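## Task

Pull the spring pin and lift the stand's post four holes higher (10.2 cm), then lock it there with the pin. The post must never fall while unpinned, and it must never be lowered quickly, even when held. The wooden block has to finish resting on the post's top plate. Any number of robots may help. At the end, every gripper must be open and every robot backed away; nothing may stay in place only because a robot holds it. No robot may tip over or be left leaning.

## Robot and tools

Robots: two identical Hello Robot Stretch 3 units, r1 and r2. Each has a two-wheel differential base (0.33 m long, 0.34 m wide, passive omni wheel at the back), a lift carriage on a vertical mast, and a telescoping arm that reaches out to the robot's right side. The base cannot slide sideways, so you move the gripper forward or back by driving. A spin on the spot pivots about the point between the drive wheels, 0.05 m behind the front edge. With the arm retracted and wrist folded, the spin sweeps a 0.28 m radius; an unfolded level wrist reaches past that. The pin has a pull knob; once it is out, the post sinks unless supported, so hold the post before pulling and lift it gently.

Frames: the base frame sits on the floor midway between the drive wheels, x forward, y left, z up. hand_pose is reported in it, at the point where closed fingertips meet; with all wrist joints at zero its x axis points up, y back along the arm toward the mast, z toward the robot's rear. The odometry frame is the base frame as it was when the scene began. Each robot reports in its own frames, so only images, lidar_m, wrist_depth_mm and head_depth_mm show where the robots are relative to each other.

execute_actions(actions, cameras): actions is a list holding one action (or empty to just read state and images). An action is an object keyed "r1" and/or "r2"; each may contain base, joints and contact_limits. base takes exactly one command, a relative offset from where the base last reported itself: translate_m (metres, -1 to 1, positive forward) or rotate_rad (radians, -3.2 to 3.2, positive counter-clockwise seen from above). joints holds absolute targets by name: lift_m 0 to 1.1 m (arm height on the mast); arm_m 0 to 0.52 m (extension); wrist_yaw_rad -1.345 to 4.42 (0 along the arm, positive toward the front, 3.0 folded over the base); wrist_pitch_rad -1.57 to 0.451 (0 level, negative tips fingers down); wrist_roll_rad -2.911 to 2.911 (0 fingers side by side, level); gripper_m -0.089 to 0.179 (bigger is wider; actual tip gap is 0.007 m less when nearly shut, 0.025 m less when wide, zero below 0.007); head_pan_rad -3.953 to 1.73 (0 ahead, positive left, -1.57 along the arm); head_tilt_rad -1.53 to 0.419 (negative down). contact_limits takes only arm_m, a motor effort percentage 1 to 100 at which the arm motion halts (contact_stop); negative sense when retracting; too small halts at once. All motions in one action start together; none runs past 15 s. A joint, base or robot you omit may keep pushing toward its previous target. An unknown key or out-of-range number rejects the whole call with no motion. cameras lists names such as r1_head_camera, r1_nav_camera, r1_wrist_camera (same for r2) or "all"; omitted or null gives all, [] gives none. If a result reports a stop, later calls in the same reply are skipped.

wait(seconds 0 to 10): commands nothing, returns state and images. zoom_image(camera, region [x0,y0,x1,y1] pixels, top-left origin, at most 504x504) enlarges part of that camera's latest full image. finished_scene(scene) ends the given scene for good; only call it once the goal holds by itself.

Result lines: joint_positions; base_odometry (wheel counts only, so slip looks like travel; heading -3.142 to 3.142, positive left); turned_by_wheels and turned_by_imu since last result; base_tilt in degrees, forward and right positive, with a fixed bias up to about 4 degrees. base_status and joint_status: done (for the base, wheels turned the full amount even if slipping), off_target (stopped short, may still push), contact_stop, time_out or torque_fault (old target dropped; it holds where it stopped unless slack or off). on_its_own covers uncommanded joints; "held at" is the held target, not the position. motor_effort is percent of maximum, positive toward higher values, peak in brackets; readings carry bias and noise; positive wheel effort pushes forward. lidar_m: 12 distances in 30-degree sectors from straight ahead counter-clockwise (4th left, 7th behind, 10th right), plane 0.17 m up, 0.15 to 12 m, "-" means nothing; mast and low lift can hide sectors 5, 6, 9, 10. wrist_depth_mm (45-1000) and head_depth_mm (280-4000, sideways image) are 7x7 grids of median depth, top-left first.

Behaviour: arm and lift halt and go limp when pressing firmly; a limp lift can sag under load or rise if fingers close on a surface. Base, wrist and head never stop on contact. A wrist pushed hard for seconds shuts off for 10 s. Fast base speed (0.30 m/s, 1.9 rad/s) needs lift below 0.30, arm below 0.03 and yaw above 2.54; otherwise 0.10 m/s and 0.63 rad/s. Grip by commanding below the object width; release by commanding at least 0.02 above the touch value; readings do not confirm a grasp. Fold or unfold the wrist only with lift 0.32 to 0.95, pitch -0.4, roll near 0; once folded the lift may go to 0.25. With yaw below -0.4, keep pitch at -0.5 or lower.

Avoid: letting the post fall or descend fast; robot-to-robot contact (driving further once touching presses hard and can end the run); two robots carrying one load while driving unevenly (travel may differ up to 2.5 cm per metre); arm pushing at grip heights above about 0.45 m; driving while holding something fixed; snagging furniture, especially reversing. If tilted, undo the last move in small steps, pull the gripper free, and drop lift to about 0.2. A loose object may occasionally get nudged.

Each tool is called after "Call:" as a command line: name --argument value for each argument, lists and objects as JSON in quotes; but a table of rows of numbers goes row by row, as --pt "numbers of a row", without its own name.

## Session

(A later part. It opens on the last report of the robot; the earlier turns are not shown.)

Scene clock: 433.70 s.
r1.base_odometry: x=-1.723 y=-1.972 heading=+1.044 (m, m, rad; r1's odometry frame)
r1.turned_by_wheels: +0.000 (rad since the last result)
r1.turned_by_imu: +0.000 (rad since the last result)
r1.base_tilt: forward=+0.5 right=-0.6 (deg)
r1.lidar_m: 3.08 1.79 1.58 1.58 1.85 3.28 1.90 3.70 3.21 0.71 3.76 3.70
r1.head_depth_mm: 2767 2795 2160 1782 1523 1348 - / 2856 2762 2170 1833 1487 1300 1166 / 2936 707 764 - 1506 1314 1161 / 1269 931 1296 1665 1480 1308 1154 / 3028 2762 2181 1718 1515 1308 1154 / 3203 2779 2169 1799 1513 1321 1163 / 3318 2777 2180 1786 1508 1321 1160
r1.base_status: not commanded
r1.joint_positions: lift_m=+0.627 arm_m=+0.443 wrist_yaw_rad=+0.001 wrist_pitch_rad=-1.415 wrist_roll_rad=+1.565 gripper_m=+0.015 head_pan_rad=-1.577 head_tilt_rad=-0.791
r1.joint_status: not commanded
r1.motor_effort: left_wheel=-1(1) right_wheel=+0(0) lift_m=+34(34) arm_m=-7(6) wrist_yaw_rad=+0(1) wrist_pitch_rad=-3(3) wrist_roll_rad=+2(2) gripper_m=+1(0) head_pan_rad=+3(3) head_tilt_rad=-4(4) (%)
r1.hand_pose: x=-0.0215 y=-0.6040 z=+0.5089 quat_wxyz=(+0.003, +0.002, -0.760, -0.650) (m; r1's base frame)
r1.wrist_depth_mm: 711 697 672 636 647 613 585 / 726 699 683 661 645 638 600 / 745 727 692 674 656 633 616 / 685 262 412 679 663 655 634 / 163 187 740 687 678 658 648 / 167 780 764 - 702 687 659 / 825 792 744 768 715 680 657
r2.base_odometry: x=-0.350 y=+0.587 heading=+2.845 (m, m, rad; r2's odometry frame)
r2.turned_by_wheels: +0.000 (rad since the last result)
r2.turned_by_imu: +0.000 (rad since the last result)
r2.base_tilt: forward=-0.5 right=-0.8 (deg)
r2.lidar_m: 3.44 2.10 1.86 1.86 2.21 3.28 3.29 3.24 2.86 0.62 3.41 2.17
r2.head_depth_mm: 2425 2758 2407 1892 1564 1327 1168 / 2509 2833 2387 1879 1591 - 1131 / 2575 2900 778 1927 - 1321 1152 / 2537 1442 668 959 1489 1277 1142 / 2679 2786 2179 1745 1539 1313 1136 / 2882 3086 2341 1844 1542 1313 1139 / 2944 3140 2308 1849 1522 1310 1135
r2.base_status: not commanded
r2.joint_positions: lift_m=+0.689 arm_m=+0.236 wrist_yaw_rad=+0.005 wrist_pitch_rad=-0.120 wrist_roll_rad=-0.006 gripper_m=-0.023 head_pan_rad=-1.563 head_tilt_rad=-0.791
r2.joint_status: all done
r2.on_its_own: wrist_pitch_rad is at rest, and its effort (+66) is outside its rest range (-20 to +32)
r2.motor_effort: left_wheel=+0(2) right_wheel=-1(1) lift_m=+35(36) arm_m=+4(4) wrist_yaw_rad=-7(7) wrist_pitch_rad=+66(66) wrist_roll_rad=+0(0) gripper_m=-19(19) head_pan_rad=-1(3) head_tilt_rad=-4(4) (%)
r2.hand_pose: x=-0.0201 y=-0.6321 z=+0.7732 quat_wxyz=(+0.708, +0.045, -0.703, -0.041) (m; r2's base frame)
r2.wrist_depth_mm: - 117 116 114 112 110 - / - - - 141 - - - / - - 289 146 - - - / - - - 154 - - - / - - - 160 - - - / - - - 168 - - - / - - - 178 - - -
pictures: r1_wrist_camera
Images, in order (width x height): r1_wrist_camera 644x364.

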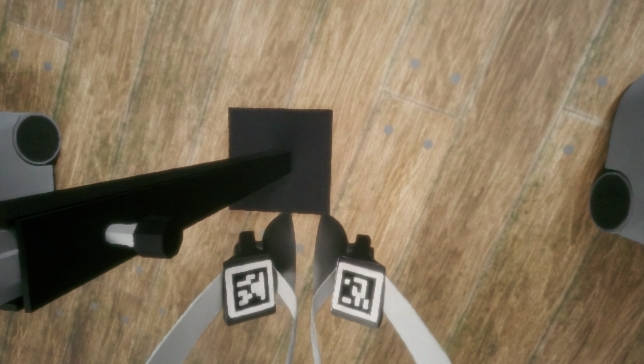

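Call:
execute_actions --actions '[{"r2":{"joints":{"lift_m":0.664}},"r1":{"joints":{"arm_m":0.22,"gripper_m":0.05}}}]' --cameras '[]'

Call:
execute_actions --actions '[{"r1":{"joints":{"lift_m":0.373,"wrist_pitch_rad":0.03}}}]' --cameras '["r1_wrist_camera"]'

Call:
execute_actions --actions '[{"r1":{"joints":{"arm_m":0.295},"contact_limits":{"arm_m":18}}}]' --cameras '["r1_wrist_camera","r1_head_camera"]'

Scene clock: 440.50 s.
r1.base_odometry: x=-1.723 y=-1.972 heading=+1.044 (m, m, rad; r1's odometry frame)
r1.turned_by_wheels: +0.000 (rad since the last result)
r1.turned_by_imu: +0.001 (rad since the last result)
r1.base_tilt: forward=+0.4 right=-0.5 (deg)
r1.lidar_m: 3.09 1.79 1.58 1.58 1.85 3.32 1.90 3.70 3.21 0.72 3.77 3.71
r1.head_depth_mm: 2756 2779 2162 1778 1512 1337 1186 / 2843 2783 2104 1787 - 1282 1156 / 2922 713 846 1727 - 1284 1160 / 1264 952 880 1663 1514 1289 1163 / 2997 2787 2158 1718 1509 1315 1156 / 3222 2813 2146 1795 1513 1315 1164 / 3333 2813 2158 1773 1520 1314 1163
r1.base_status: not commanded
r1.joint_positions: lift_m=+0.627 arm_m=+0.220 wrist_yaw_rad=+0.001 wrist_pitch_rad=-1.416 wrist_roll_rad=+1.565 gripper_m=+0.050 head_pan_rad=-1.577 head_tilt_rad=-0.791
r1.joint_status: all done
r1.motor_effort: left_wheel=-1(1) right_wheel=+1(0) lift_m=+34(33) arm_m=-7(7) wrist_yaw_rad=+1(1) wrist_pitch_rad=-2(3) wrist_roll_rad=+2(2) gripper_m=+0(80) head_pan_rad=+3(3) head_tilt_rad=-3(4) (%)
r1.hand_pose: x=-0.0215 y=-0.3807 z=+0.5088 quat_wxyz=(+0.003, +0.002, -0.759, -0.651) (m; r1's base frame)
r1.wrist_depth_mm: 706 680 679 660 629 619 603 / 716 715 690 668 640 627 - / 715 707 715 684 652 - - / 459 722 705 697 684 - - / 765 772 729 707 669 687 646 / 788 784 - 730 701 681 665 / 809 793 761 732 714 692 678
r2.base_odometry: x=-0.350 y=+0.587 heading=+2.845 (m, m, rad; r2's odometry frame)
r2.turned_by_wheels: +0.000 (rad since the last result)
r2.turned_by_imu: +0.001 (rad since the last result)
r2.base_tilt: forward=-0.5 right=-0.8 (deg)
r2.lidar_m: 3.44 2.09 1.85 1.86 2.21 3.28 3.30 3.27 2.86 0.62 3.42 2.18
r2.head_depth_mm: 2426 2732 2403 1906 1570 1331 1166 / 2507 2828 2411 1882 1596 - - / 2592 2858 2199 1931 - 1319 1153 / 2504 1368 670 1667 1511 1278 1145 / 2678 2777 2271 1761 1539 1307 1146 / 2866 3116 2362 1860 1540 1310 1140 / 2941 3145 2343 1843 1533 1303 1137
r2.base_status: not commanded
r2.joint_positions: lift_m=+0.664 arm_m=+0.236 wrist_yaw_rad=+0.005 wrist_pitch_rad=-0.040 wrist_roll_rad=-0.006 gripper_m=-0.023 head_pan_rad=-1.563 head_tilt_rad=-0.791
r2.joint_status: all done
r2.on_its_own: wrist_pitch_rad is at rest, and its effort (+35) is outside its rest range (-20 to +32); wrist_pitch_rad moved +0.080 toward your old target +0.050
r2.motor_effort: left_wheel=+0(0) right_wheel=-1(2) lift_m=+19(32) arm_m=+6(6) wrist_yaw_rad=-7(7) wrist_pitch_rad=+35(66) wrist_roll_rad=+0(0) gripper_m=-19(19) head_pan_rad=-3(3) head_tilt_rad=-5(4) (%)
r2.hand_pose: x=-0.0201 y=-0.6356 z=+0.7685 quat_wxyz=(+0.709, +0.016, -0.705, -0.013) (m; r2's base frame)
r2.wrist_depth_mm: - 127 126 125 124 122 - / - - - 145 - - - / - - - 150 - - - / - - - 155 - - - / - - - 159 - - - / - - - 163 - - - / - - - 169 - - -
pictures: none
No camera images: the call's "cameras" was empty. Leave "cameras" out to get every camera's image.

Scene clock: 443.63 s.
r1.base_odometry: x=-1.723 y=-1.972 heading=+1.044 (m, m, rad; r1's odometry frame)
r1.turned_by_wheels: +0.000 (rad since the last result)
r1.turned_by_imu: +0.000 (rad since the last result)
r1.base_tilt: forward=+0.4 right=-0.6 (deg)
r1.lidar_m: 3.10 1.79 1.58 1.58 1.84 3.29 1.91 3.70 3.22 0.72 3.77 3.72
r1.head_depth_mm: 2796 2764 2165 1787 1507 1312 1165 / 2853 2772 2054 1777 1516 1339 1159 / 2928 714 842 1736 1511 - 1163 / 1262 952 872 1655 1524 1302 1161 / 3093 2760 2171 1706 1509 1322 1165 / 3198 2775 2192 1790 1524 1306 1167 / 3322 2759 2186 1786 1513 1318 1159
r1.base_status: not commanded
r1.joint_positions: lift_m=+0.373 arm_m=+0.220 wrist_yaw_rad=+0.001 wrist_pitch_rad=+0.006 wrist_roll_rad=+1.565 gripper_m=+0.050 head_pan_rad=-1.577 head_tilt_rad=-0.791
r1.joint_status: all done
r1.motor_effort: left_wheel=-1(1) right_wheel=+0(0) lift_m=+27(28) arm_m=-6(7) wrist_yaw_rad=+0(1) wrist_pitch_rad=+11(10) wrist_roll_rad=+2(2) gripper_m=-2(1) head_pan_rad=+2(3) head_tilt_rad=-4(4) (%)
r1.hand_pose: x=-0.0211 y=-0.6218 z=+0.4891 quat_wxyz=(+0.003, +0.000, -1.000, +0.002) (m; r1's base frame)
r1.wrist_depth_mm: - - - - - 953 613 / - - - - - 921 604 / - - - - - 781 597 / 263 266 267 269 814 789 549 / - - - 264 267 269 269 / - - - - - 844 587 / - - - - - 806 581
r2.base_odometry: x=-0.350 y=+0.587 heading=+2.845 (m, m, rad; r2's odometry frame)
r2.turned_by_wheels: +0.000 (rad since the last result)
r2.turned_by_imu: +0.000 (rad since the last result)
r2.base_tilt: forward=-0.5 right=-0.8 (deg)
r2.lidar_m: 3.44 2.10 1.86 1.85 2.21 3.29 3.29 3.25 2.86 0.62 3.41 2.17
r2.head_depth_mm: 2465 2735 2394 1883 1556 1326 1170 / 2533 2812 2401 1890 1587 - - / 2575 2857 2204 1925 - 1317 1145 / 2573 2832 668 1207 1506 1276 1145 / 2757 3041 2175 1741 1535 1312 1143 / 2837 3095 2331 1855 1539 1304 1142 / 2980 3185 2319 1844 1529 1301 1135
r2.base_status: not commanded
r2.joint_positions: lift_m=+0.664 arm_m=+0.236 wrist_yaw_rad=+0.005 wrist_pitch_rad=-0.040 wrist_roll_rad=-0.006 gripper_m=-0.023 head_pan_rad=-1.563 head_tilt_rad=-0.791
r2.joint_status: not commanded
r2.on_its_own: wrist_pitch_rad is at rest, and its effort (+35) is outside its rest range (-20 to +32)
r2.motor_effort: left_wheel=+0(0) right_wheel=-1(2) lift_m=+19(19) arm_m=+6(6) wrist_yaw_rad=-7(7) wrist_pitch_rad=+35(35) wrist_roll_rad=+0(0) gripper_m=-19(20) head_pan_rad=-1(2) head_tilt_rad=-3(4) (%)
r2.hand_pose: x=-0.0201 y=-0.6356 z=+0.7685 quat_wxyz=(+0.709, +0.016, -0.705, -0.013) (m; r2's base frame)
r2.wrist_depth_mm: - 127 126 125 123 122 - / - - - 145 - - - / - - - 149 - - - / - - - 155 - - - / - - - 159 - - - / - - - 163 - - - / - - - 170 - - -
pictures: r1_wrist_camera
Images, in order (width x height): r1_wrist_camera 644x364.

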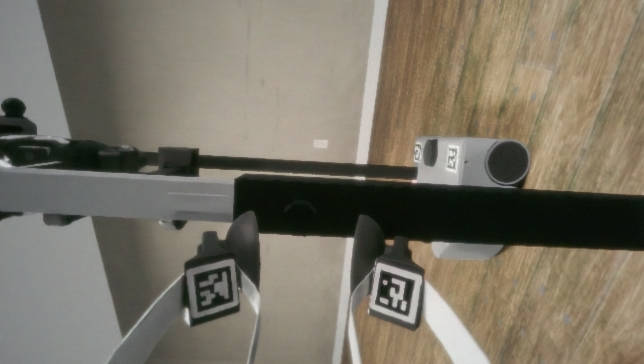

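Scene clock: 445.37 s.
r1.base_odometry: x=-1.723 y=-1.972 heading=+1.044 (m, m, rad; r1's odometry frame)
r1.turned_by_wheels: +0.000 (rad since the last result)
r1.turned_by_imu: +0.000 (rad since the last result)
r1.base_tilt: forward=+0.5 right=-0.6 (deg)
r1.lidar_m: 3.09 1.79 1.57 1.58 1.85 3.30 1.90 3.71 3.21 0.72 3.76 3.71
r1.head_depth_mm: 2744 2740 2140 1777 1503 1309 1168 / 2873 2745 2082 1786 1515 1318 1168 / 2939 714 843 1726 1541 1263 1156 / 1265 947 873 1649 1510 1315 1160 / 3041 2744 2159 1717 1517 1321 1163 / 3261 2758 2191 1785 1507 1312 1158 / 3274 2800 2159 1775 1511 1314 1167
r1.base_status: not commanded
r1.joint_positions: lift_m=+0.373 arm_m=+0.294 wrist_yaw_rad=+0.001 wrist_pitch_rad=+0.006 wrist_roll_rad=+1.566 gripper_m=+0.050 head_pan_rad=-1.577 head_tilt_rad=-0.791
r1.joint_status: all done
r1.motor_effort: left_wheel=-1(1) right_wheel=+1(0) lift_m=+26(27) arm_m=+8(5) wrist_yaw_rad=+1(1) wrist_pitch_rad=+10(10) wrist_roll_rad=+2(2) gripper_m=+1(0) head_pan_rad=+3(3) head_tilt_rad=-4(5) (%)
r1.contact_limits: arm_m 18 (drawing in: default 32, maximum 53; extending or still: default 44, maximum 72)
r1.hand_pose: x=-0.0211 y=-0.6958 z=+0.4892 quat_wxyz=(+0.003, +0.000, -1.000, +0.003) (m; r1's base frame)
r1.wrist_depth_mm: - - - - - 926 595 / - - - - - 920 609 / - - - - - 792 583 / 347 750 - - - 734 606 / 191 192 185 185 189 191 193 / - - - - 193 194 196 / - - - - - 817 572
r2.base_odometry: x=-0.350 y=+0.587 heading=+2.845 (m, m, rad; r2's odometry frame)
r2.turned_by_wheels: +0.000 (rad since the last result)
r2.turned_by_imu: +0.000 (rad since the last result)
r2.base_tilt: forward=-0.5 right=-0.9 (deg)
r2.lidar_m: 3.46 2.10 1.85 1.86 2.20 3.28 3.30 3.25 2.87 0.62 3.42 2.17
r2.head_depth_mm: 2438 2735 2406 1898 1563 1322 1164 / 2523 2822 2390 1883 1595 - - / 2600 2891 2198 1934 - 1316 1146 / 2571 2856 668 1133 1507 1281 1143 / 2766 3016 2179 1762 1541 1308 1143 / 2857 3101 2332 1863 1530 1308 1140 / 2954 3159 2333 1849 1525 1304 1141
r2.base_status: not commanded
r2.joint_positions: lift_m=+0.664 arm_m=+0.236 wrist_yaw_rad=+0.005 wrist_pitch_rad=-0.040 wrist_roll_rad=-0.006 gripper_m=-0.023 head_pan_rad=-1.563 head_tilt_rad=-0.791
r2.joint_status: not commanded
r2.on_its_own: wrist_pitch_rad is at rest, and its effort (+35) is outside its rest range (-20 to +32)
r2.motor_effort: left_wheel=+1(0) right_wheel=-2(1) lift_m=+19(19) arm_m=+6(6) wrist_yaw_rad=-7(6) wrist_pitch_rad=+35(35) wrist_roll_rad=+0(0) gripper_m=-19(19) head_pan_rad=-3(3) head_tilt_rad=-4(4) (%)
r2.hand_pose: x=-0.0201 y=-0.6356 z=+0.7685 quat_wxyz=(+0.709, +0.016, -0.705, -0.013) (m; r2's base frame)
r2.wrist_depth_mm: - 127 126 125 123 122 - / - - - 145 - - - / - - - 149 - - - / - - - 155 - - - / - - - 159 - - - / - - - 163 - - - / - - - 170 - - -
pictures: r1_head_camera (sideways: a quarter turn clockwise sets it upright), r1_wrist_camera
Images, in order (width x height): r1_head_camera 896x504, r1_wrist_camera 644x364.

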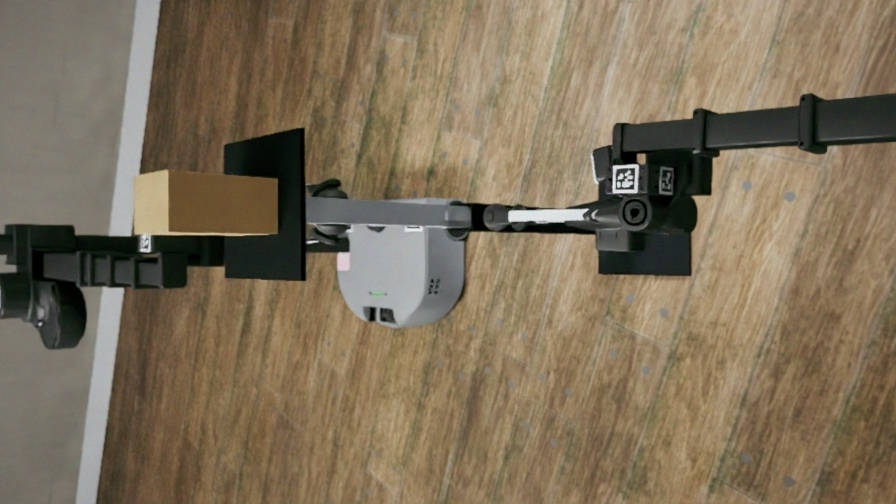

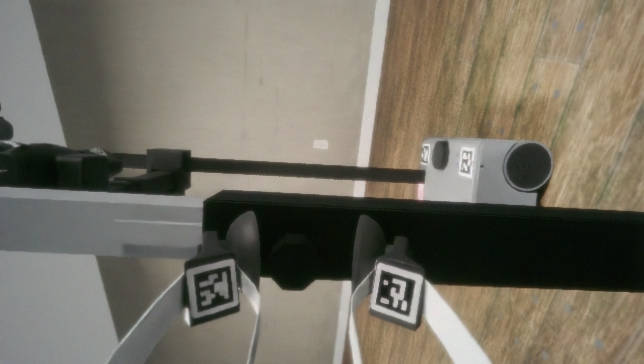

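Call:
execute_actions --actions '[{"r1":{"joints":{"arm_m":0.305,"lift_m":0.38,"gripper_m":0.035},"contact_limits":{"arm_m":16}}}]' --cameras '[]'

Call:
execute_actions --actions '[{"r1":{"joints":{"gripper_m":-0.045}},"r2":{"joints":{"lift_m":0.674}}}]' --cameras '["r1_wrist_camera"]'

Call:
execute_actions --actions '[{"r1":{"joints":{"arm_m":0.283}}}]' --cameras '["r1_wrist_camera"]'

Call:
execute_actions --actions '[{"r2":{"joints":{"lift_m":0.69}}}]' --cameras '["r1_wrist_camera"]'

Scene clock: 450.37 s.
r1.base_odometry: x=-1.723 y=-1.972 heading=+1.044 (m, m, rad; r1's odometry frame)
r1.turned_by_wheels: +0.000 (rad since the last result)
r1.turned_by_imu: +0.000 (rad since the last result)
r1.base_tilt: forward=+0.5 right=-0.6 (deg)
r1.lidar_m: 3.12 1.79 1.58 1.58 1.85 3.30 1.90 3.70 3.22 0.72 3.76 3.71
r1.head_depth_mm: 2731 2743 2155 1763 1505 1314 1155 / 2864 2738 2092 1784 1509 1309 1160 / 2941 715 841 1736 1535 1266 1166 / 1271 948 874 1659 1508 1320 1154 / 2941 2786 2168 1705 1507 1311 1164 / 3184 2776 2149 1789 1516 1313 1160 / 3329 2794 2163 1789 1518 1312 1169
r1.base_status: not commanded
r1.joint_positions: lift_m=+0.380 arm_m=+0.295 wrist_yaw_rad=+0.000 wrist_pitch_rad=-0.010 wrist_roll_rad=+1.566 gripper_m=+0.035 head_pan_rad=-1.577 head_tilt_rad=-0.791
r1.joint_status: arm_m contact_stop (moved +0.001 of +0.011); the others done
r1.on_its_own: arm_m is slack since a contact_stop, until your next command for it (your +0.305 is given up)
r1.motor_effort: left_wheel=-2(2) right_wheel=+2(2) lift_m=+45(48) arm_m=-1(14) wrist_yaw_rad=+0(1) wrist_pitch_rad=+18(19) wrist_roll_rad=+2(2) gripper_m=-7(63) head_pan_rad=+3(3) head_tilt_rad=-4(4) (%)
r1.contact_limits: arm_m 16 (drawing in: default 32, maximum 53; extending or still: default 44, maximum 72)
r1.hand_pose: x=-0.0213 y=-0.6961 z=+0.4915 quat_wxyz=(+0.003, +0.000, -1.000, -0.005) (m; r1's base frame)
r1.wrist_depth_mm: - - - - - 922 601 / - - - - - 870 611 / - - - - - 783 591 / 350 733 970 - 941 722 592 / 189 188 186 187 190 194 196 / - - - - 194 197 200 / - - - - - 791 574
r2.base_odometry: x=-0.350 y=+0.587 heading=+2.845 (m, m, rad; r2's odometry frame)
r2.turned_by_wheels: +0.000 (rad since the last result)
r2.turned_by_imu: +0.000 (rad since the last result)
r2.base_tilt: forward=-0.6 right=-0.8 (deg)
r2.lidar_m: 3.44 2.09 1.85 1.86 2.21 3.29 3.30 3.26 2.86 0.62 3.43 2.17
r2.head_depth_mm: 2436 2728 2404 1887 1553 1323 1169 / 2507 2854 2397 1883 1596 - - / 2598 2893 2219 1928 - 1311 1149 / 2550 2819 668 1135 1506 1285 1144 / 2773 2993 2208 1752 1538 1319 1140 / 2894 3062 2331 1854 1535 1312 1141 / 2961 3173 2332 1834 1526 1307 1136
r2.base_status: not commanded
r2.joint_positions: lift_m=+0.664 arm_m=+0.236 wrist_yaw_rad=+0.005 wrist_pitch_rad=-0.040 wrist_roll_rad=-0.006 gripper_m=-0.023 head_pan_rad=-1.563 head_tilt_rad=-0.791
r2.joint_status: not commanded
r2.on_its_own: wrist_pitch_rad is at rest, and its effort (+35) is outside its rest range (-20 to +32)
r2.motor_effort: left_wheel=+1(0) right_wheel=-2(2) lift_m=+19(19) arm_m=+6(6) wrist_yaw_rad=-7(7) wrist_pitch_rad=+35(35) wrist_roll_rad=+0(0) gripper_m=-19(19) head_pan_rad=-3(2) head_tilt_rad=-3(4) (%)
r2.hand_pose: x=-0.0201 y=-0.6356 z=+0.7685 quat_wxyz=(+0.709, +0.016, -0.705, -0.013) (m; r2's base frame)
r2.wrist_depth_mm: - 127 126 125 123 122 - / - - - 145 - - - / - - - 149 - - - / - - - 154 - - - / - - - 159 - - - / - - - 163 - - - / - - - 170 - - -
pictures: none
No camera images: the call's "cameras" was empty. Leave "cameras" out to get every camera's image.

not run: a stop came earlier in this reply.

not run: a stop came earlier in this reply.

not run: a stop came earlier in this reply.

Call:
execute_actions --actions '[{"r1":{"joints":{"gripper_m":-0.045,"arm_m":0.293}},"r2":{"joints":{"lift_m":0.674}}}]' --cameras '["r1_wrist_camera"]'

Call:
execute_actions --actions '[{"r1":{"joints":{"arm_m":0.276}}}]' --cameras '["r1_wrist_camera"]'

Call:
execute_actions --actions '[{"r2":{"joints":{"lift_m":0.69}}}]' --cameras '["r1_wrist_camera"]'

Scene clock: 454.73 s.
r1.base_odometry: x=-1.723 y=-1.972 heading=+1.044 (m, m, rad; r1's odometry frame)
r1.turned_by_wheels: +0.000 (rad since the last result)
r1.turned_by_imu: +0.001 (rad since the last result)
r1.base_tilt: forward=+0.6 right=-0.7 (deg)
r1.lidar_m: 3.09 1.79 1.58 1.58 1.85 3.31 1.90 3.69 3.21 0.72 3.75 3.70
r1.head_depth_mm: 2803 2780 2150 1785 1508 1306 1157 / 2892 2794 2080 1776 1515 1315 1161 / 2913 714 844 1746 1550 1270 1163 / 1260 944 875 1666 1510 1310 1163 / 3036 2753 2175 1728 1519 1315 1159 / 3209 2791 2187 1797 1517 1315 1165 / 3333 2781 2190 1797 1506 1319 1169
r1.base_status: not commanded
r1.joint_positions: lift_m=+0.380 arm_m=+0.293 wrist_yaw_rad=+0.000 wrist_pitch_rad=+0.005 wrist_roll_rad=+1.567 gripper_m=-0.044 head_pan_rad=-1.577 head_tilt_rad=-0.791
r1.joint_status: all done
r1.motor_effort: left_wheel=-1(2) right_wheel=+0(2) lift_m=+44(44) arm_m=-7(6) wrist_yaw_rad=+0(0) wrist_pitch_rad=+11(18) wrist_roll_rad=+1(2) gripper_m=-24(98) head_pan_rad=+2(3) head_tilt_rad=-5(4) (%)
r1.hand_pose: x=-0.0213 y=-0.6948 z=+0.4953 quat_wxyz=(+0.002, +0.000, -1.000, +0.002) (m; r1's base frame)
r1.wrist_depth_mm: - - - - - 931 621 / - - - - - 937 611 / - - - - - 803 609 / 353 736 999 - - 725 600 / 191 191 185 187 189 191 195 / - - - 150 - 195 196 / - - - - - 858 585
r2.base_odometry: x=-0.350 y=+0.587 heading=+2.845 (m, m, rad; r2's odometry frame)
r2.turned_by_wheels: +0.000 (rad since the last result)
r2.turned_by_imu: +0.000 (rad since the last result)
r2.base_tilt: forward=-0.5 right=-0.9 (deg)
r2.lidar_m: 3.46 2.09 1.85 1.86 2.21 3.28 3.29 3.24 2.86 0.62 3.42 2.17
r2.head_depth_mm: 2438 2738 2401 1901 1555 1326 1178 / 2515 2807 2384 1898 1622 - 1136 / 2580 2908 2205 1928 - 1324 1150 / 2577 2845 667 1127 1505 1289 1146 / 2775 3042 2179 1755 1536 1314 1139 / 2864 3098 2335 1857 1523 1304 1138 / 2960 3192 2342 1848 1529 1299 1144
r2.base_status: not commanded
r2.joint_positions: lift_m=+0.673 arm_m=+0.236 wrist_yaw_rad=+0.005 wrist_pitch_rad=-0.072 wrist_roll_rad=-0.006 gripper_m=-0.023 head_pan_rad=-1.563 head_tilt_rad=-0.791
r2.joint_status: all done
r2.on_its_own: wrist_pitch_rad is at rest, and its effort (+47) is outside its rest range (-20 to +32)
r2.motor_effort: left_wheel=+1(0) right_wheel=-1(1) lift_m=+32(31) arm_m=+6(6) wrist_yaw_rad=-7(7) wrist_pitch_rad=+47(48) wrist_roll_rad=+0(0) gripper_m=-19(19) head_pan_rad=-2(3) head_tilt_rad=-4(4) (%)
r2.hand_pose: x=-0.0201 y=-0.6344 z=+0.7697 quat_wxyz=(+0.709, +0.028, -0.704, -0.024) (m; r2's base frame)
r2.wrist_depth_mm: - 123 123 121 119 118 - / - - - 143 - - - / - - - 148 - - - / - - - 155 - - - / - - - 159 - - - / - - - 165 - - - / - - - 173 - - -
pictures: r1_wrist_camera
Images, in order (width x height): r1_wrist_camera 644x364.

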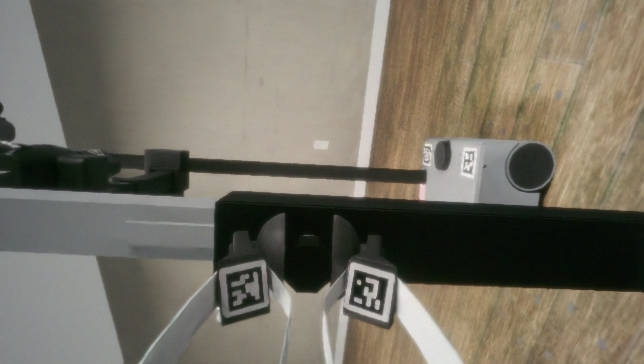

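Scene clock: 455.70 s.
r1.base_odometry: x=-1.723 y=-1.972 heading=+1.045 (m, m, rad; r1's odometry frame)
r1.turned_by_wheels: +0.000 (rad since the last result)
r1.turned_by_imu: +0.000 (rad since the last result)
r1.base_tilt: forward=+0.4 right=-0.6 (deg)
r1.lidar_m: 3.10 1.79 1.58 1.59 1.85 3.29 1.90 3.69 3.21 0.72 3.76 3.71
r1.head_depth_mm: 2742 2739 2192 1776 1511 1315 1162 / 2857 2752 2105 1778 1512 1319 1168 / 2909 713 842 1740 1545 1261 1158 / 1260 940 877 1654 1511 1304 1167 / 3035 2775 2175 1705 1508 1310 1163 / 3228 2796 2176 1774 1520 1317 1163 / 3266 2765 2161 1778 1504 1311 1162
r1.base_status: not commanded
r1.joint_positions: lift_m=+0.380 arm_m=+0.277 wrist_yaw_rad=+0.000 wrist_pitch_rad=+0.005 wrist_roll_rad=+1.567 gripper_m=-0.040 head_pan_rad=-1.577 head_tilt_rad=-0.791
r1.joint_status: all done
r1.on_its_own: gripper_m is held at -0.039, not at your -0.045, by its stall guard, which is still easing
r1.motor_effort: left_wheel=+0(1) right_wheel=+0(0) lift_m=+45(45) arm_m=-10(18) wrist_yaw_rad=+2(0) wrist_pitch_rad=+11(11) wrist_roll_rad=+1(1) gripper_m=-3(24) head_pan_rad=+3(3) head_tilt_rad=-4(4) (%)
r1.hand_pose: x=-0.0213 y=-0.6779 z=+0.4952 quat_wxyz=(+0.002, +0.000, -1.000, +0.002) (m; r1's base frame)
r1.wrist_depth_mm: - - - - - 946 621 / - - - - - 921 616 / - - - - - 805 604 / 345 435 990 - - 726 602 / 210 209 206 203 207 208 212 / - - - - - 825 538 / - - - - - 851 582
r2.base_odometry: x=-0.350 y=+0.587 heading=+2.845 (m, m, rad; r2's odometry frame)
r2.turned_by_wheels: +0.000 (rad since the last result)
r2.turned_by_imu: +0.000 (rad since the last result)
r2.base_tilt: forward=-0.5 right=-0.8 (deg)
r2.lidar_m: 3.45 2.09 1.85 1.86 2.21 3.29 3.31 3.24 2.85 0.62 3.41 2.17
r2.head_depth_mm: 2425 2752 2416 1884 1570 1329 1171 / 2512 2820 2380 1886 1616 - 1126 / 2602 2866 2219 1925 - 1320 1151 / 2577 2843 667 1154 1496 1277 1146 / 2761 3039 2177 1756 1538 1320 1143 / 2849 3080 2355 1863 1526 1307 1139 / 2976 3077 2311 1856 1529 1301 1137
r2.base_status: not commanded
r2.joint_positions: lift_m=+0.673 arm_m=+0.236 wrist_yaw_rad=+0.005 wrist_pitch_rad=-0.072 wrist_roll_rad=-0.006 gripper_m=-0.023 head_pan_rad=-1.563 head_tilt_rad=-0.791
r2.joint_status: not commanded
r2.on_its_own: wrist_pitch_rad is at rest, and its effort (+47) is outside its rest range (-20 to +32)
r2.motor_effort: left_wheel=-1(0) right_wheel=-1(1) lift_m=+31(31) arm_m=+6(6) wrist_yaw_rad=-7(7) wrist_pitch_rad=+47(47) wrist_roll_rad=+0(0) gripper_m=-20(19) head_pan_rad=-2(3) head_tilt_rad=-5(4) (%)
r2.hand_pose: x=-0.0201 y=-0.6344 z=+0.7697 quat_wxyz=(+0.709, +0.028, -0.704, -0.024) (m; r2's base frame)
r2.wrist_depth_mm: - 123 122 121 119 118 - / - - - 144 - - - / - - - 148 - - - / - - - 154 - - - / - - - 159 - - - / - - - 165 - - - / - - - 173 - - -
pictures: r1_wrist_camera
Images, in order (width x height): r1_wrist_camera 644x364.

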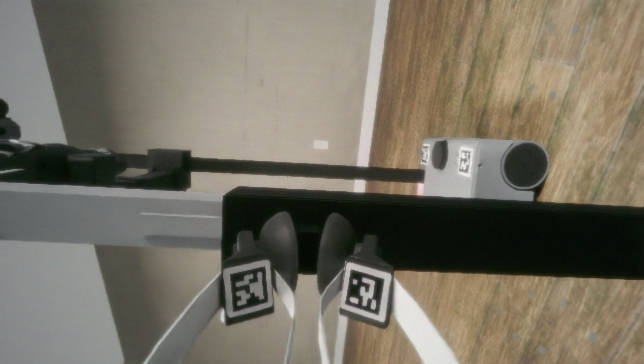

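Scene clock: 456.57 s.
r1.base_odometry: x=-1.723 y=-1.972 heading=+1.045 (m, m, rad; r1's odometry frame)
r1.turned_by_wheels: +0.000 (rad since the last result)
r1.turned_by_imu: +0.000 (rad since the last result)
r1.base_tilt: forward=+0.4 right=-0.5 (deg)
r1.lidar_m: 3.09 1.79 1.58 1.58 1.85 3.30 1.90 3.71 3.22 0.71 3.77 3.70
r1.head_depth_mm: 2798 2772 2177 1786 1507 1320 1164 / 2888 2774 2108 1786 1520 1312 1163 / 2943 708 841 1733 1553 1266 1159 / 1259 932 875 1659 1516 1304 1159 / 3073 2761 2169 1714 1511 1316 1164 / 3295 2813 2186 1786 1513 1310 1163 / 3294 2774 2163 1785 1496 1305 1168
r1.base_status: not commanded
r1.joint_positions: lift_m=+0.380 arm_m=+0.277 wrist_yaw_rad=+0.000 wrist_pitch_rad=+0.005 wrist_roll_rad=+1.567 gripper_m=-0.038 head_pan_rad=-1.577 head_tilt_rad=-0.791
r1.joint_status: not commanded
r1.on_its_own: gripper_m is held at -0.039, not at your -0.045, by its stall guard, which is not easing now
r1.motor_effort: left_wheel=+0(0) right_wheel=-1(0) lift_m=+45(45) arm_m=-9(9) wrist_yaw_rad=-1(0) wrist_pitch_rad=+11(11) wrist_roll_rad=+1(1) gripper_m=-21(20) head_pan_rad=+3(3) head_tilt_rad=-4(5) (%)
r1.hand_pose: x=-0.0213 y=-0.6779 z=+0.4952 quat_wxyz=(+0.002, +0.000, -1.000, +0.002) (m; r1's base frame)
r1.wrist_depth_mm: - - - - - 921 616 / - - - - - 902 615 / - - - - - 785 602 / 355 490 985 - 976 749 606 / 209 208 207 204 208 210 212 / - - - - - 804 540 / - - - - - 860 588
r2.base_odometry: x=-0.350 y=+0.587 heading=+2.845 (m, m, rad; r2's odometry frame)
r2.turned_by_wheels: +0.000 (rad since the last result)
r2.turned_by_imu: +0.000 (rad since the last result)
r2.base_tilt: forward=-0.5 right=-0.8 (deg)
r2.lidar_m: 3.43 2.09 1.85 1.86 2.21 3.29 3.29 3.26 2.86 0.62 3.43 2.18
r2.head_depth_mm: 2411 2732 2422 1884 1556 1326 1168 / 2520 2858 2369 1884 1592 - 1130 / 2602 2887 778 1926 - 1318 1147 / 2586 2857 667 1148 1485 1277 1137 / 2773 3009 2191 1755 1535 1309 1146 / 2898 3120 2339 1859 1546 1312 1138 / 2951 3121 2350 1856 1533 1307 1142
r2.base_status: not commanded
r2.joint_positions: lift_m=+0.689 arm_m=+0.236 wrist_yaw_rad=+0.005 wrist_pitch_rad=-0.120 wrist_roll_rad=-0.006 gripper_m=-0.023 head_pan_rad=-1.563 head_tilt_rad=-0.791
r2.joint_status: all done
r2.on_its_own: wrist_pitch_rad is at rest, and its effort (+65) is outside its rest range (-20 to +32)
r2.motor_effort: left_wheel=+0(0) right_wheel=-1(1) lift_m=+35(35) arm_m=+4(6) wrist_yaw_rad=-7(7) wrist_pitch_rad=+65(66) wrist_roll_rad=+0(0) gripper_m=-19(20) head_pan_rad=-2(2) head_tilt_rad=-4(3) (%)
r2.hand_pose: x=-0.0201 y=-0.6322 z=+0.7734 quat_wxyz=(+0.708, +0.044, -0.703, -0.041) (m; r2's base frame)
r2.wrist_depth_mm: - 116 115 113 111 109 - / - - - 140 - - - / - - - 147 - - - / - - - 154 - - - / - - - 160 - - - / - - - 168 - - - / - - - 178 - - -
pictures: r1_wrist_camera
Images, in order (width x height): r1_wrist_camera 644x364.

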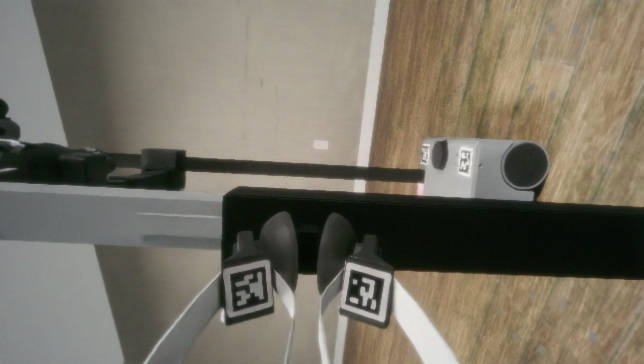

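Call:
execute_actions --actions '[{"r1":{"joints":{"gripper_m":0.04}},"r2":{"joints":{"lift_m":0.655}}}]' --cameras '[]'

Call:
execute_actions --actions '[{"r1":{"joints":{"arm_m":0.297}}}]' --cameras '[]'

Call:
execute_actions --actions '[{"r1":{"joints":{"gripper_m":-0.038}}}]' --cameras '["r1_wrist_camera"]'

Call:
execute_actions --actions '[{"r1":{"joints":{"arm_m":0.281}}}]' --cameras '["r1_wrist_camera"]'

Scene clock: 463.77 s.
r1.base_odometry: x=-1.723 y=-1.972 heading=+1.045 (m, m, rad; r1's odometry frame)
r1.turned_by_wheels: +0.000 (rad since the last result)
r1.turned_by_imu: +0.001 (rad since the last result)
r1.base_tilt: forward=+0.4 right=-0.6 (deg)
r1.lidar_m: 3.09 1.78 1.58 1.58 1.85 3.30 1.90 3.69 3.22 0.72 3.76 3.72
r1.head_depth_mm: 2774 2766 2144 1789 1516 1320 1157 / 2867 2776 2097 1766 1498 1311 1156 / 2958 714 839 1726 1540 1264 1167 / 1254 956 876 1651 1506 1296 1165 / 3040 2785 2157 1709 1518 1317 1160 / 3192 2746 2161 1794 1511 1319 1163 / 3348 2765 2171 1764 1513 1321 1165
r1.base_status: not commanded
r1.joint_positions: lift_m=+0.380 arm_m=+0.276 wrist_yaw_rad=+0.000 wrist_pitch_rad=+0.005 wrist_roll_rad=+1.567 gripper_m=+0.040 head_pan_rad=-1.577 head_tilt_rad=-0.791
r1.joint_status: all done
r1.motor_effort: left_wheel=-1(1) right_wheel=+0(1) lift_m=+44(43) arm_m=-8(10) wrist_yaw_rad=+0(0) wrist_pitch_rad=+11(11) wrist_roll_rad=+1(1) gripper_m=+1(80) head_pan_rad=+3(3) head_tilt_rad=-4(4) (%)
r1.hand_pose: x=-0.0213 y=-0.6778 z=+0.4954 quat_wxyz=(+0.002, +0.000, -1.000, +0.002) (m; r1's base frame)
r1.wrist_depth_mm: - - - - - 932 634 / - - - - - 922 618 / - - - - - 804 600 / 348 435 - - - 744 600 / 209 208 207 203 209 211 211 / - - - - - 815 534 / - - - - - 872 583
r2.base_odometry: x=-0.350 y=+0.587 heading=+2.845 (m, m, rad; r2's odometry frame)
r2.turned_by_wheels: +0.000 (rad since the last result)
r2.turned_by_imu: +0.001 (rad since the last result)
r2.base_tilt: forward=-0.4 right=-0.9 (deg)
r2.lidar_m: 3.46 2.09 1.85 1.86 2.20 3.28 3.30 3.25 2.86 0.62 3.42 2.17
r2.head_depth_mm: 2430 2751 2396 1890 1563 1329 1176 / 2527 2825 2397 1903 1615 - - / 2627 2866 2217 1931 - 1318 1150 / 2594 2877 667 1153 1496 1277 1152 / 2755 3020 2167 1741 1541 1314 1138 / 2859 3101 2330 1839 1529 1305 1140 / 2980 3196 2343 1848 1538 1300 1136
r2.base_status: not commanded
r2.joint_positions: lift_m=+0.669 arm_m=+0.236 wrist_yaw_rad=+0.005 wrist_pitch_rad=-0.077 wrist_roll_rad=-0.006 gripper_m=-0.023 head_pan_rad=-1.563 head_tilt_rad=-0.791
r2.joint_status: lift_m contact_stop (moved -0.020 of -0.034)
r2.on_its_own: wrist_pitch_rad is held at -0.137, not at your +0.050, by its stall guard, which is not easing now; lift_m is slack since a contact_stop, until your next command for it (your +0.655 is given up); wrist_pitch_rad is at rest, and its effort (-23) is outside its rest range (-20 to +32)
r2.motor_effort: left_wheel=+0(1) right_wheel=+0(2) lift_m=+21(23) arm_m=+5(5) wrist_yaw_rad=-7(7) wrist_pitch_rad=-23(29) wrist_roll_rad=+0(0) gripper_m=-18(20) head_pan_rad=-4(2) head_tilt_rad=-4(5) (%)
r2.hand_pose: x=-0.0201 y=-0.6343 z=+0.7641 quat_wxyz=(+0.709, +0.029, -0.704, -0.025) (m; r2's base frame)
r2.wrist_depth_mm: - 128 127 126 125 123 - / - - - 143 - - - / - - - 148 - - - / - - - 154 - - - / - - - 160 - - - / - - - 165 - - - / - - - 172 - - -
pictures: none
No camera images: the call's "cameras" was empty. Leave "cameras" out to get every camera's image.

not run: a stop came earlier in this reply.

not run: a stop came earlier in this reply.

not run: a stop came earlier in this reply.

Call:
execute_actions --actions '[{"r1":{"joints":{"arm_m":0.297}},"r2":{"joints":{"lift_m":0.657,"wrist_pitch_rad":0.06}}}]' --cameras '[]'

Call:
execute_actions --actions '[{"r1":{"joints":{"gripper_m":-0.038}}}]' --cameras '["r1_wrist_camera"]'

Call:
execute_actions --actions '[{"r1":{"joints":{"arm_m":0.281}}}]' --cameras '["r1_wrist_camera"]'

Scene clock: 469.73 s.
r1.base_odometry: x=-1.723 y=-1.972 heading=+1.044 (m, m, rad; r1's odometry frame)
r1.turned_by_wheels: +0.000 (rad since the last result)
r1.turned_by_imu: +0.000 (rad since the last result)
r1.base_tilt: forward=+0.4 right=-0.7 (deg)
r1.lidar_m: 3.10 1.78 1.58 1.58 1.85 3.30 1.91 3.70 3.22 0.72 3.76 3.70
r1.head_depth_mm: 2767 2791 2167 1767 1508 1306 1161 / 2857 2819 2085 1785 1523 1306 1163 / 2953 713 843 1716 1544 1263 1160 / 1278 952 869 1657 1502 1313 1157 / 3015 2770 2172 1740 1504 1307 1158 / 3243 2753 2174 1773 1508 1313 1162 / 3299 2753 2186 1798 1510 1310 1163
r1.base_status: not commanded
r1.joint_positions: lift_m=+0.380 arm_m=+0.296 wrist_yaw_rad=+0.000 wrist_pitch_rad=+0.002 wrist_roll_rad=+1.567 gripper_m=+0.040 head_pan_rad=-1.577 head_tilt_rad=-0.791
r1.joint_status: all done
r1.on_its_own: arm_m is at rest, and its effort (+17) is outside its rest range (-14 to +14)
r1.motor_effort: left_wheel=-2(2) right_wheel=+2(2) lift_m=+45(44) arm_m=+17(18) wrist_yaw_rad=+1(1) wrist_pitch_rad=+12(12) wrist_roll_rad=+1(1) gripper_m=-1(0) head_pan_rad=+3(3) head_tilt_rad=-4(4) (%)
r1.hand_pose: x=-0.0214 y=-0.6972 z=+0.4946 quat_wxyz=(+0.002, +0.000, -1.000, +0.001) (m; r1's base frame)
r1.wrist_depth_mm: - - - - - 911 626 / - - - - - 916 604 / - - - - - 811 612 / 344 670 973 - - 723 601 / 190 187 187 185 187 192 192 / - - - - 192 194 197 / - - - - - 840 580
r2.base_odometry: x=-0.350 y=+0.587 heading=+2.845 (m, m, rad; r2's odometry frame)
r2.turned_by_wheels: +0.000 (rad since the last result)
r2.turned_by_imu: +0.000 (rad since the last result)
r2.base_tilt: forward=-0.5 right=-0.8 (deg)
r2.lidar_m: 3.47 2.09 1.85 1.86 2.21 3.27 3.30 3.25 2.86 0.62 3.42 2.17
r2.head_depth_mm: 2433 2726 2396 1886 1569 1331 1157 / 2515 2825 2362 1884 1602 - - / 2590 2891 2206 1934 - 1321 1152 / 2562 2858 669 1131 1505 1279 1147 / 2759 3060 2176 1757 1538 1312 1142 / 2855 3104 2355 1851 1536 1308 1141 / 2960 3179 2302 1850 1539 1308 1143
r2.base_status: not commanded
r2.joint_positions: lift_m=+0.657 arm_m=+0.235 wrist_yaw_rad=+0.005 wrist_pitch_rad=-0.014 wrist_roll_rad=-0.006 gripper_m=-0.023 head_pan_rad=-1.563 head_tilt_rad=-0.791
r2.joint_status: wrist_pitch_rad off_target (ended at -0.014, target +0.060); the others done
r2.motor_effort: left_wheel=+0(0) right_wheel=-1(1) lift_m=+18(16) arm_m=+7(7) wrist_yaw_rad=-7(7) wrist_pitch_rad=+28(29) wrist_roll_rad=+0(0) gripper_m=-19(19) head_pan_rad=-2(4) head_tilt_rad=-4(5) (%)
r2.hand_pose: x=-0.0201 y=-0.6363 z=+0.7683 quat_wxyz=(+0.709, +0.007, -0.705, -0.003) (m; r2's base frame)
r2.wrist_depth_mm: - 128 127 126 125 124 - / - - - 147 - - - / - - - 151 - - - / - - - 155 - - - / - - - 158 - - - / - - - 162 - - - / - - - 168 - - -
pictures: none
No camera images: the call's "cameras" was empty. Leave "cameras" out to get every camera's image.

Scene clock: 471.00 s.
r1.base_odometry: x=-1.723 y=-1.972 heading=+1.044 (m, m, rad; r1's odometry frame)
r1.turned_by_wheels: +0.000 (rad since the last result)
r1.turned_by_imu: +0.000 (rad since the last result)
r1.base_tilt: forward=+0.3 right=-0.8 (deg)
r1.lidar_m: 3.10 1.79 1.57 1.58 1.84 3.29 1.90 3.68 3.22 0.72 3.75 3.69
r1.head_depth_mm: 2762 2757 2147 1787 1506 1300 1162 / 2837 2775 2103 1800 1518 1312 1161 / 2924 717 842 1730 1541 1275 1157 / 1276 950 859 1660 1505 1312 1157 / 3015 2807 2174 1720 1512 1321 1167 / 3184 2809 2188 1787 1512 1317 1171 / 3285 2803 2197 1772 1508 1322 1168
r1.base_status: not commanded
r1.joint_positions: lift_m=+0.380 arm_m=+0.295 wrist_yaw_rad=-0.002 wrist_pitch_rad=-0.004 wrist_roll_rad=+1.567 gripper_m=-0.037 head_pan_rad=-1.577 head_tilt_rad=-0.791
r1.joint_status: all done
r1.on_its_own: arm_m is at rest, and its effort (+25) is outside its rest range (-14 to +14)
r1.motor_effort: left_wheel=-4(4) right_wheel=+7(7) lift_m=+43(44) arm_m=+25(25) wrist_yaw_rad=+2(3) wrist_pitch_rad=+15(15) wrist_roll_rad=+1(1) gripper_m=-25(97) head_pan_rad=+3(3) head_tilt_rad=-4(5) (%)
r1.hand_pose: x=-0.0219 y=-0.6965 z=+0.4930 quat_wxyz=(+0.002, -0.001, -1.000, -0.002) (m; r1's base frame)
r1.wrist_depth_mm: - - - - - 888 611 / - - - - - 912 606 / - - - - - 790 595 / 351 681 988 - 983 713 589 / 190 191 188 186 191 192 195 / - - - - - 197 199 / - - - - - 827 576
r2.base_odometry: x=-0.350 y=+0.587 heading=+2.845 (m, m, rad; r2's odometry frame)
r2.turned_by_wheels: +0.000 (rad since the last result)
r2.turned_by_imu: +0.000 (rad since the last result)
r2.base_tilt: forward=-0.5 right=-1.0 (deg)
r2.lidar_m: 3.46 2.09 1.85 1.86 2.21 3.27 3.30 3.24 2.87 0.62 3.45 2.18
r2.head_depth_mm: 2427 2734 2419 1894 1551 1328 1160 / 2551 2838 2401 1884 1601 - - / 2591 2893 2207 1946 - 1320 1149 / 2593 2851 667 1134 1510 1275 1148 / 2760 3008 2186 1750 1546 1312 1147 / 2857 3092 2343 1855 1536 1305 1145 / 2978 3145 2315 1858 1532 1306 1141
r2.base_status: not commanded
r2.joint_positions: lift_m=+0.657 arm_m=+0.235 wrist_yaw_rad=+0.005 wrist_pitch_rad=-0.014 wrist_roll_rad=-0.006 gripper_m=-0.023 head_pan_rad=-1.563 head_tilt_rad=-0.791
r2.joint_status: not commanded
r2.motor_effort: left_wheel=+0(0) right_wheel=-1(1) lift_m=+18(18) arm_m=+7(7) wrist_yaw_rad=-7(7) wrist_pitch_rad=+28(28) wrist_roll_rad=+0(0) gripper_m=-19(19) head_pan_rad=-3(2) head_tilt_rad=-4(4) (%)
r2.hand_pose: x=-0.0201 y=-0.6363 z=+0.7683 quat_wxyz=(+0.709, +0.007, -0.705, -0.003) (m; r2's base frame)
r2.wrist_depth_mm: - 128 127 126 125 124 - / - - - 147 - - - / - - - 151 - - - / - - - 155 - - - / - - - 158 - - - / - - - 163 - - - / - - - 168 - - -
pictures: r1_wrist_camera
Images, in order (width x height): r1_wrist_camera 644x364.

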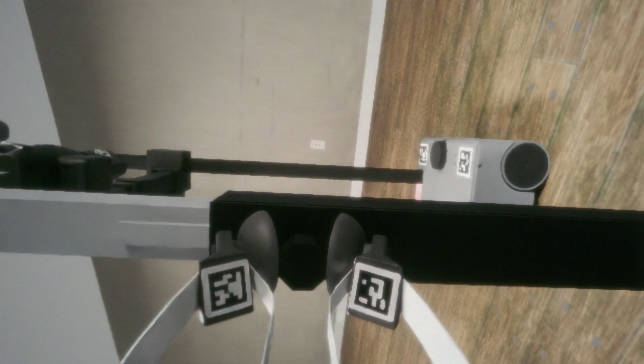

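Scene clock: 472.20 s.
r1.base_odometry: x=-1.723 y=-1.972 heading=+1.045 (m, m, rad; r1's odometry frame)
r1.turned_by_wheels: +0.000 (rad since the last result)
r1.turned_by_imu: +0.001 (rad since the last result)
r1.base_tilt: forward=+0.4 right=-0.6 (deg)
r1.lidar_m: 3.09 1.79 1.58 1.58 1.85 3.31 1.91 3.70 3.21 0.72 3.75 3.71
r1.head_depth_mm: 2779 2754 2151 1780 1511 1311 1160 / 2870 2778 2122 1767 1503 1310 1159 / 2917 715 844 1744 1530 1257 1164 / 1274 945 870 1654 1503 1298 1158 / 3047 2784 2170 1719 1503 1302 1168 / 3245 2787 2169 1783 1529 1315 1162 / 3376 2775 2166 1795 1507 1314 1160
r1.base_status: not commanded
r1.joint_positions: lift_m=+0.380 arm_m=+0.282 wrist_yaw_rad=+0.000 wrist_pitch_rad=+0.005 wrist_roll_rad=+1.567 gripper_m=-0.034 head_pan_rad=-1.577 head_tilt_rad=-0.791
r1.joint_status: all done
r1.motor_effort: left_wheel=-1(4) right_wheel=+0(6) lift_m=+42(43) arm_m=-12(21) wrist_yaw_rad=+1(0) wrist_pitch_rad=+11(15) wrist_roll_rad=+1(1) gripper_m=-20(25) head_pan_rad=+3(3) head_tilt_rad=-5(4) (%)
r1.hand_pose: x=-0.0213 y=-0.6831 z=+0.4954 quat_wxyz=(+0.002, +0.000, -1.000, +0.002) (m; r1's base frame)
r1.wrist_depth_mm: - - - - - 931 621 / - - - - - 937 626 / - - - - - 776 601 / 338 412 994 987 - 741 597 / 202 204 200 198 204 204 206 / - - - - - 783 535 / - - - - - 855 582
r2.base_odometry: x=-0.350 y=+0.587 heading=+2.845 (m, m, rad; r2's odometry frame)
r2.turned_by_wheels: +0.000 (rad since the last result)
r2.turned_by_imu: +0.000 (rad since the last result)
r2.base_tilt: forward=-0.4 right=-0.9 (deg)
r2.lidar_m: 3.45 2.09 1.85 1.86 2.21 3.28 3.30 3.24 2.86 0.62 3.42 2.17
r2.head_depth_mm: 2456 2759 2405 1893 1555 1324 1159 / 2543 2838 2382 1878 1592 - - / 2552 2882 2204 1941 - 1318 1145 / 2563 2850 667 1147 1508 1277 1145 / 2798 3028 2204 1756 1540 1307 1144 / 2844 3160 2345 1866 1536 1308 1140 / 2961 3149 2334 1834 1535 1306 1139
r2.base_status: not commanded
r2.joint_positions: lift_m=+0.657 arm_m=+0.235 wrist_yaw_rad=+0.005 wrist_pitch_rad=-0.014 wrist_roll_rad=-0.006 gripper_m=-0.023 head_pan_rad=-1.563 head_tilt_rad=-0.791
r2.joint_status: not commanded
r2.motor_effort: left_wheel=+0(1) right_wheel=+0(1) lift_m=+18(18) arm_m=+7(7) wrist_yaw_rad=-7(7) wrist_pitch_rad=+28(28) wrist_roll_rad=+0(0) gripper_m=-19(19) head_pan_rad=-2(2) head_tilt_rad=-5(5) (%)
r2.hand_pose: x=-0.0201 y=-0.6363 z=+0.7683 quat_wxyz=(+0.709, +0.007, -0.705, -0.003) (m; r2's base frame)
r2.wrist_depth_mm: - 128 127 127 125 124 - / - - - 148 - - - / - - - 152 - - - / - - - 155 - - - / - - - 158 - - - / - - - 163 - - - / - - - 168 - - -
pictures: r1_wrist_camera
Images, in order (width x height): r1_wrist_camera 644x364.

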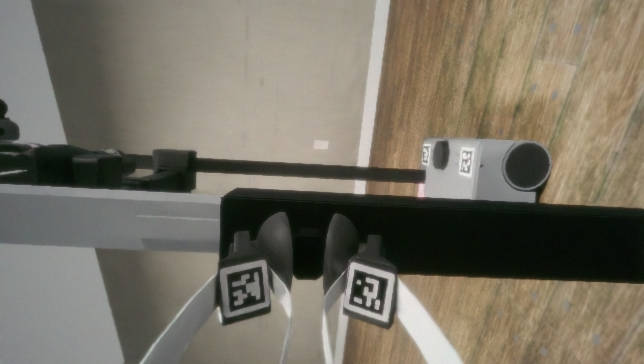

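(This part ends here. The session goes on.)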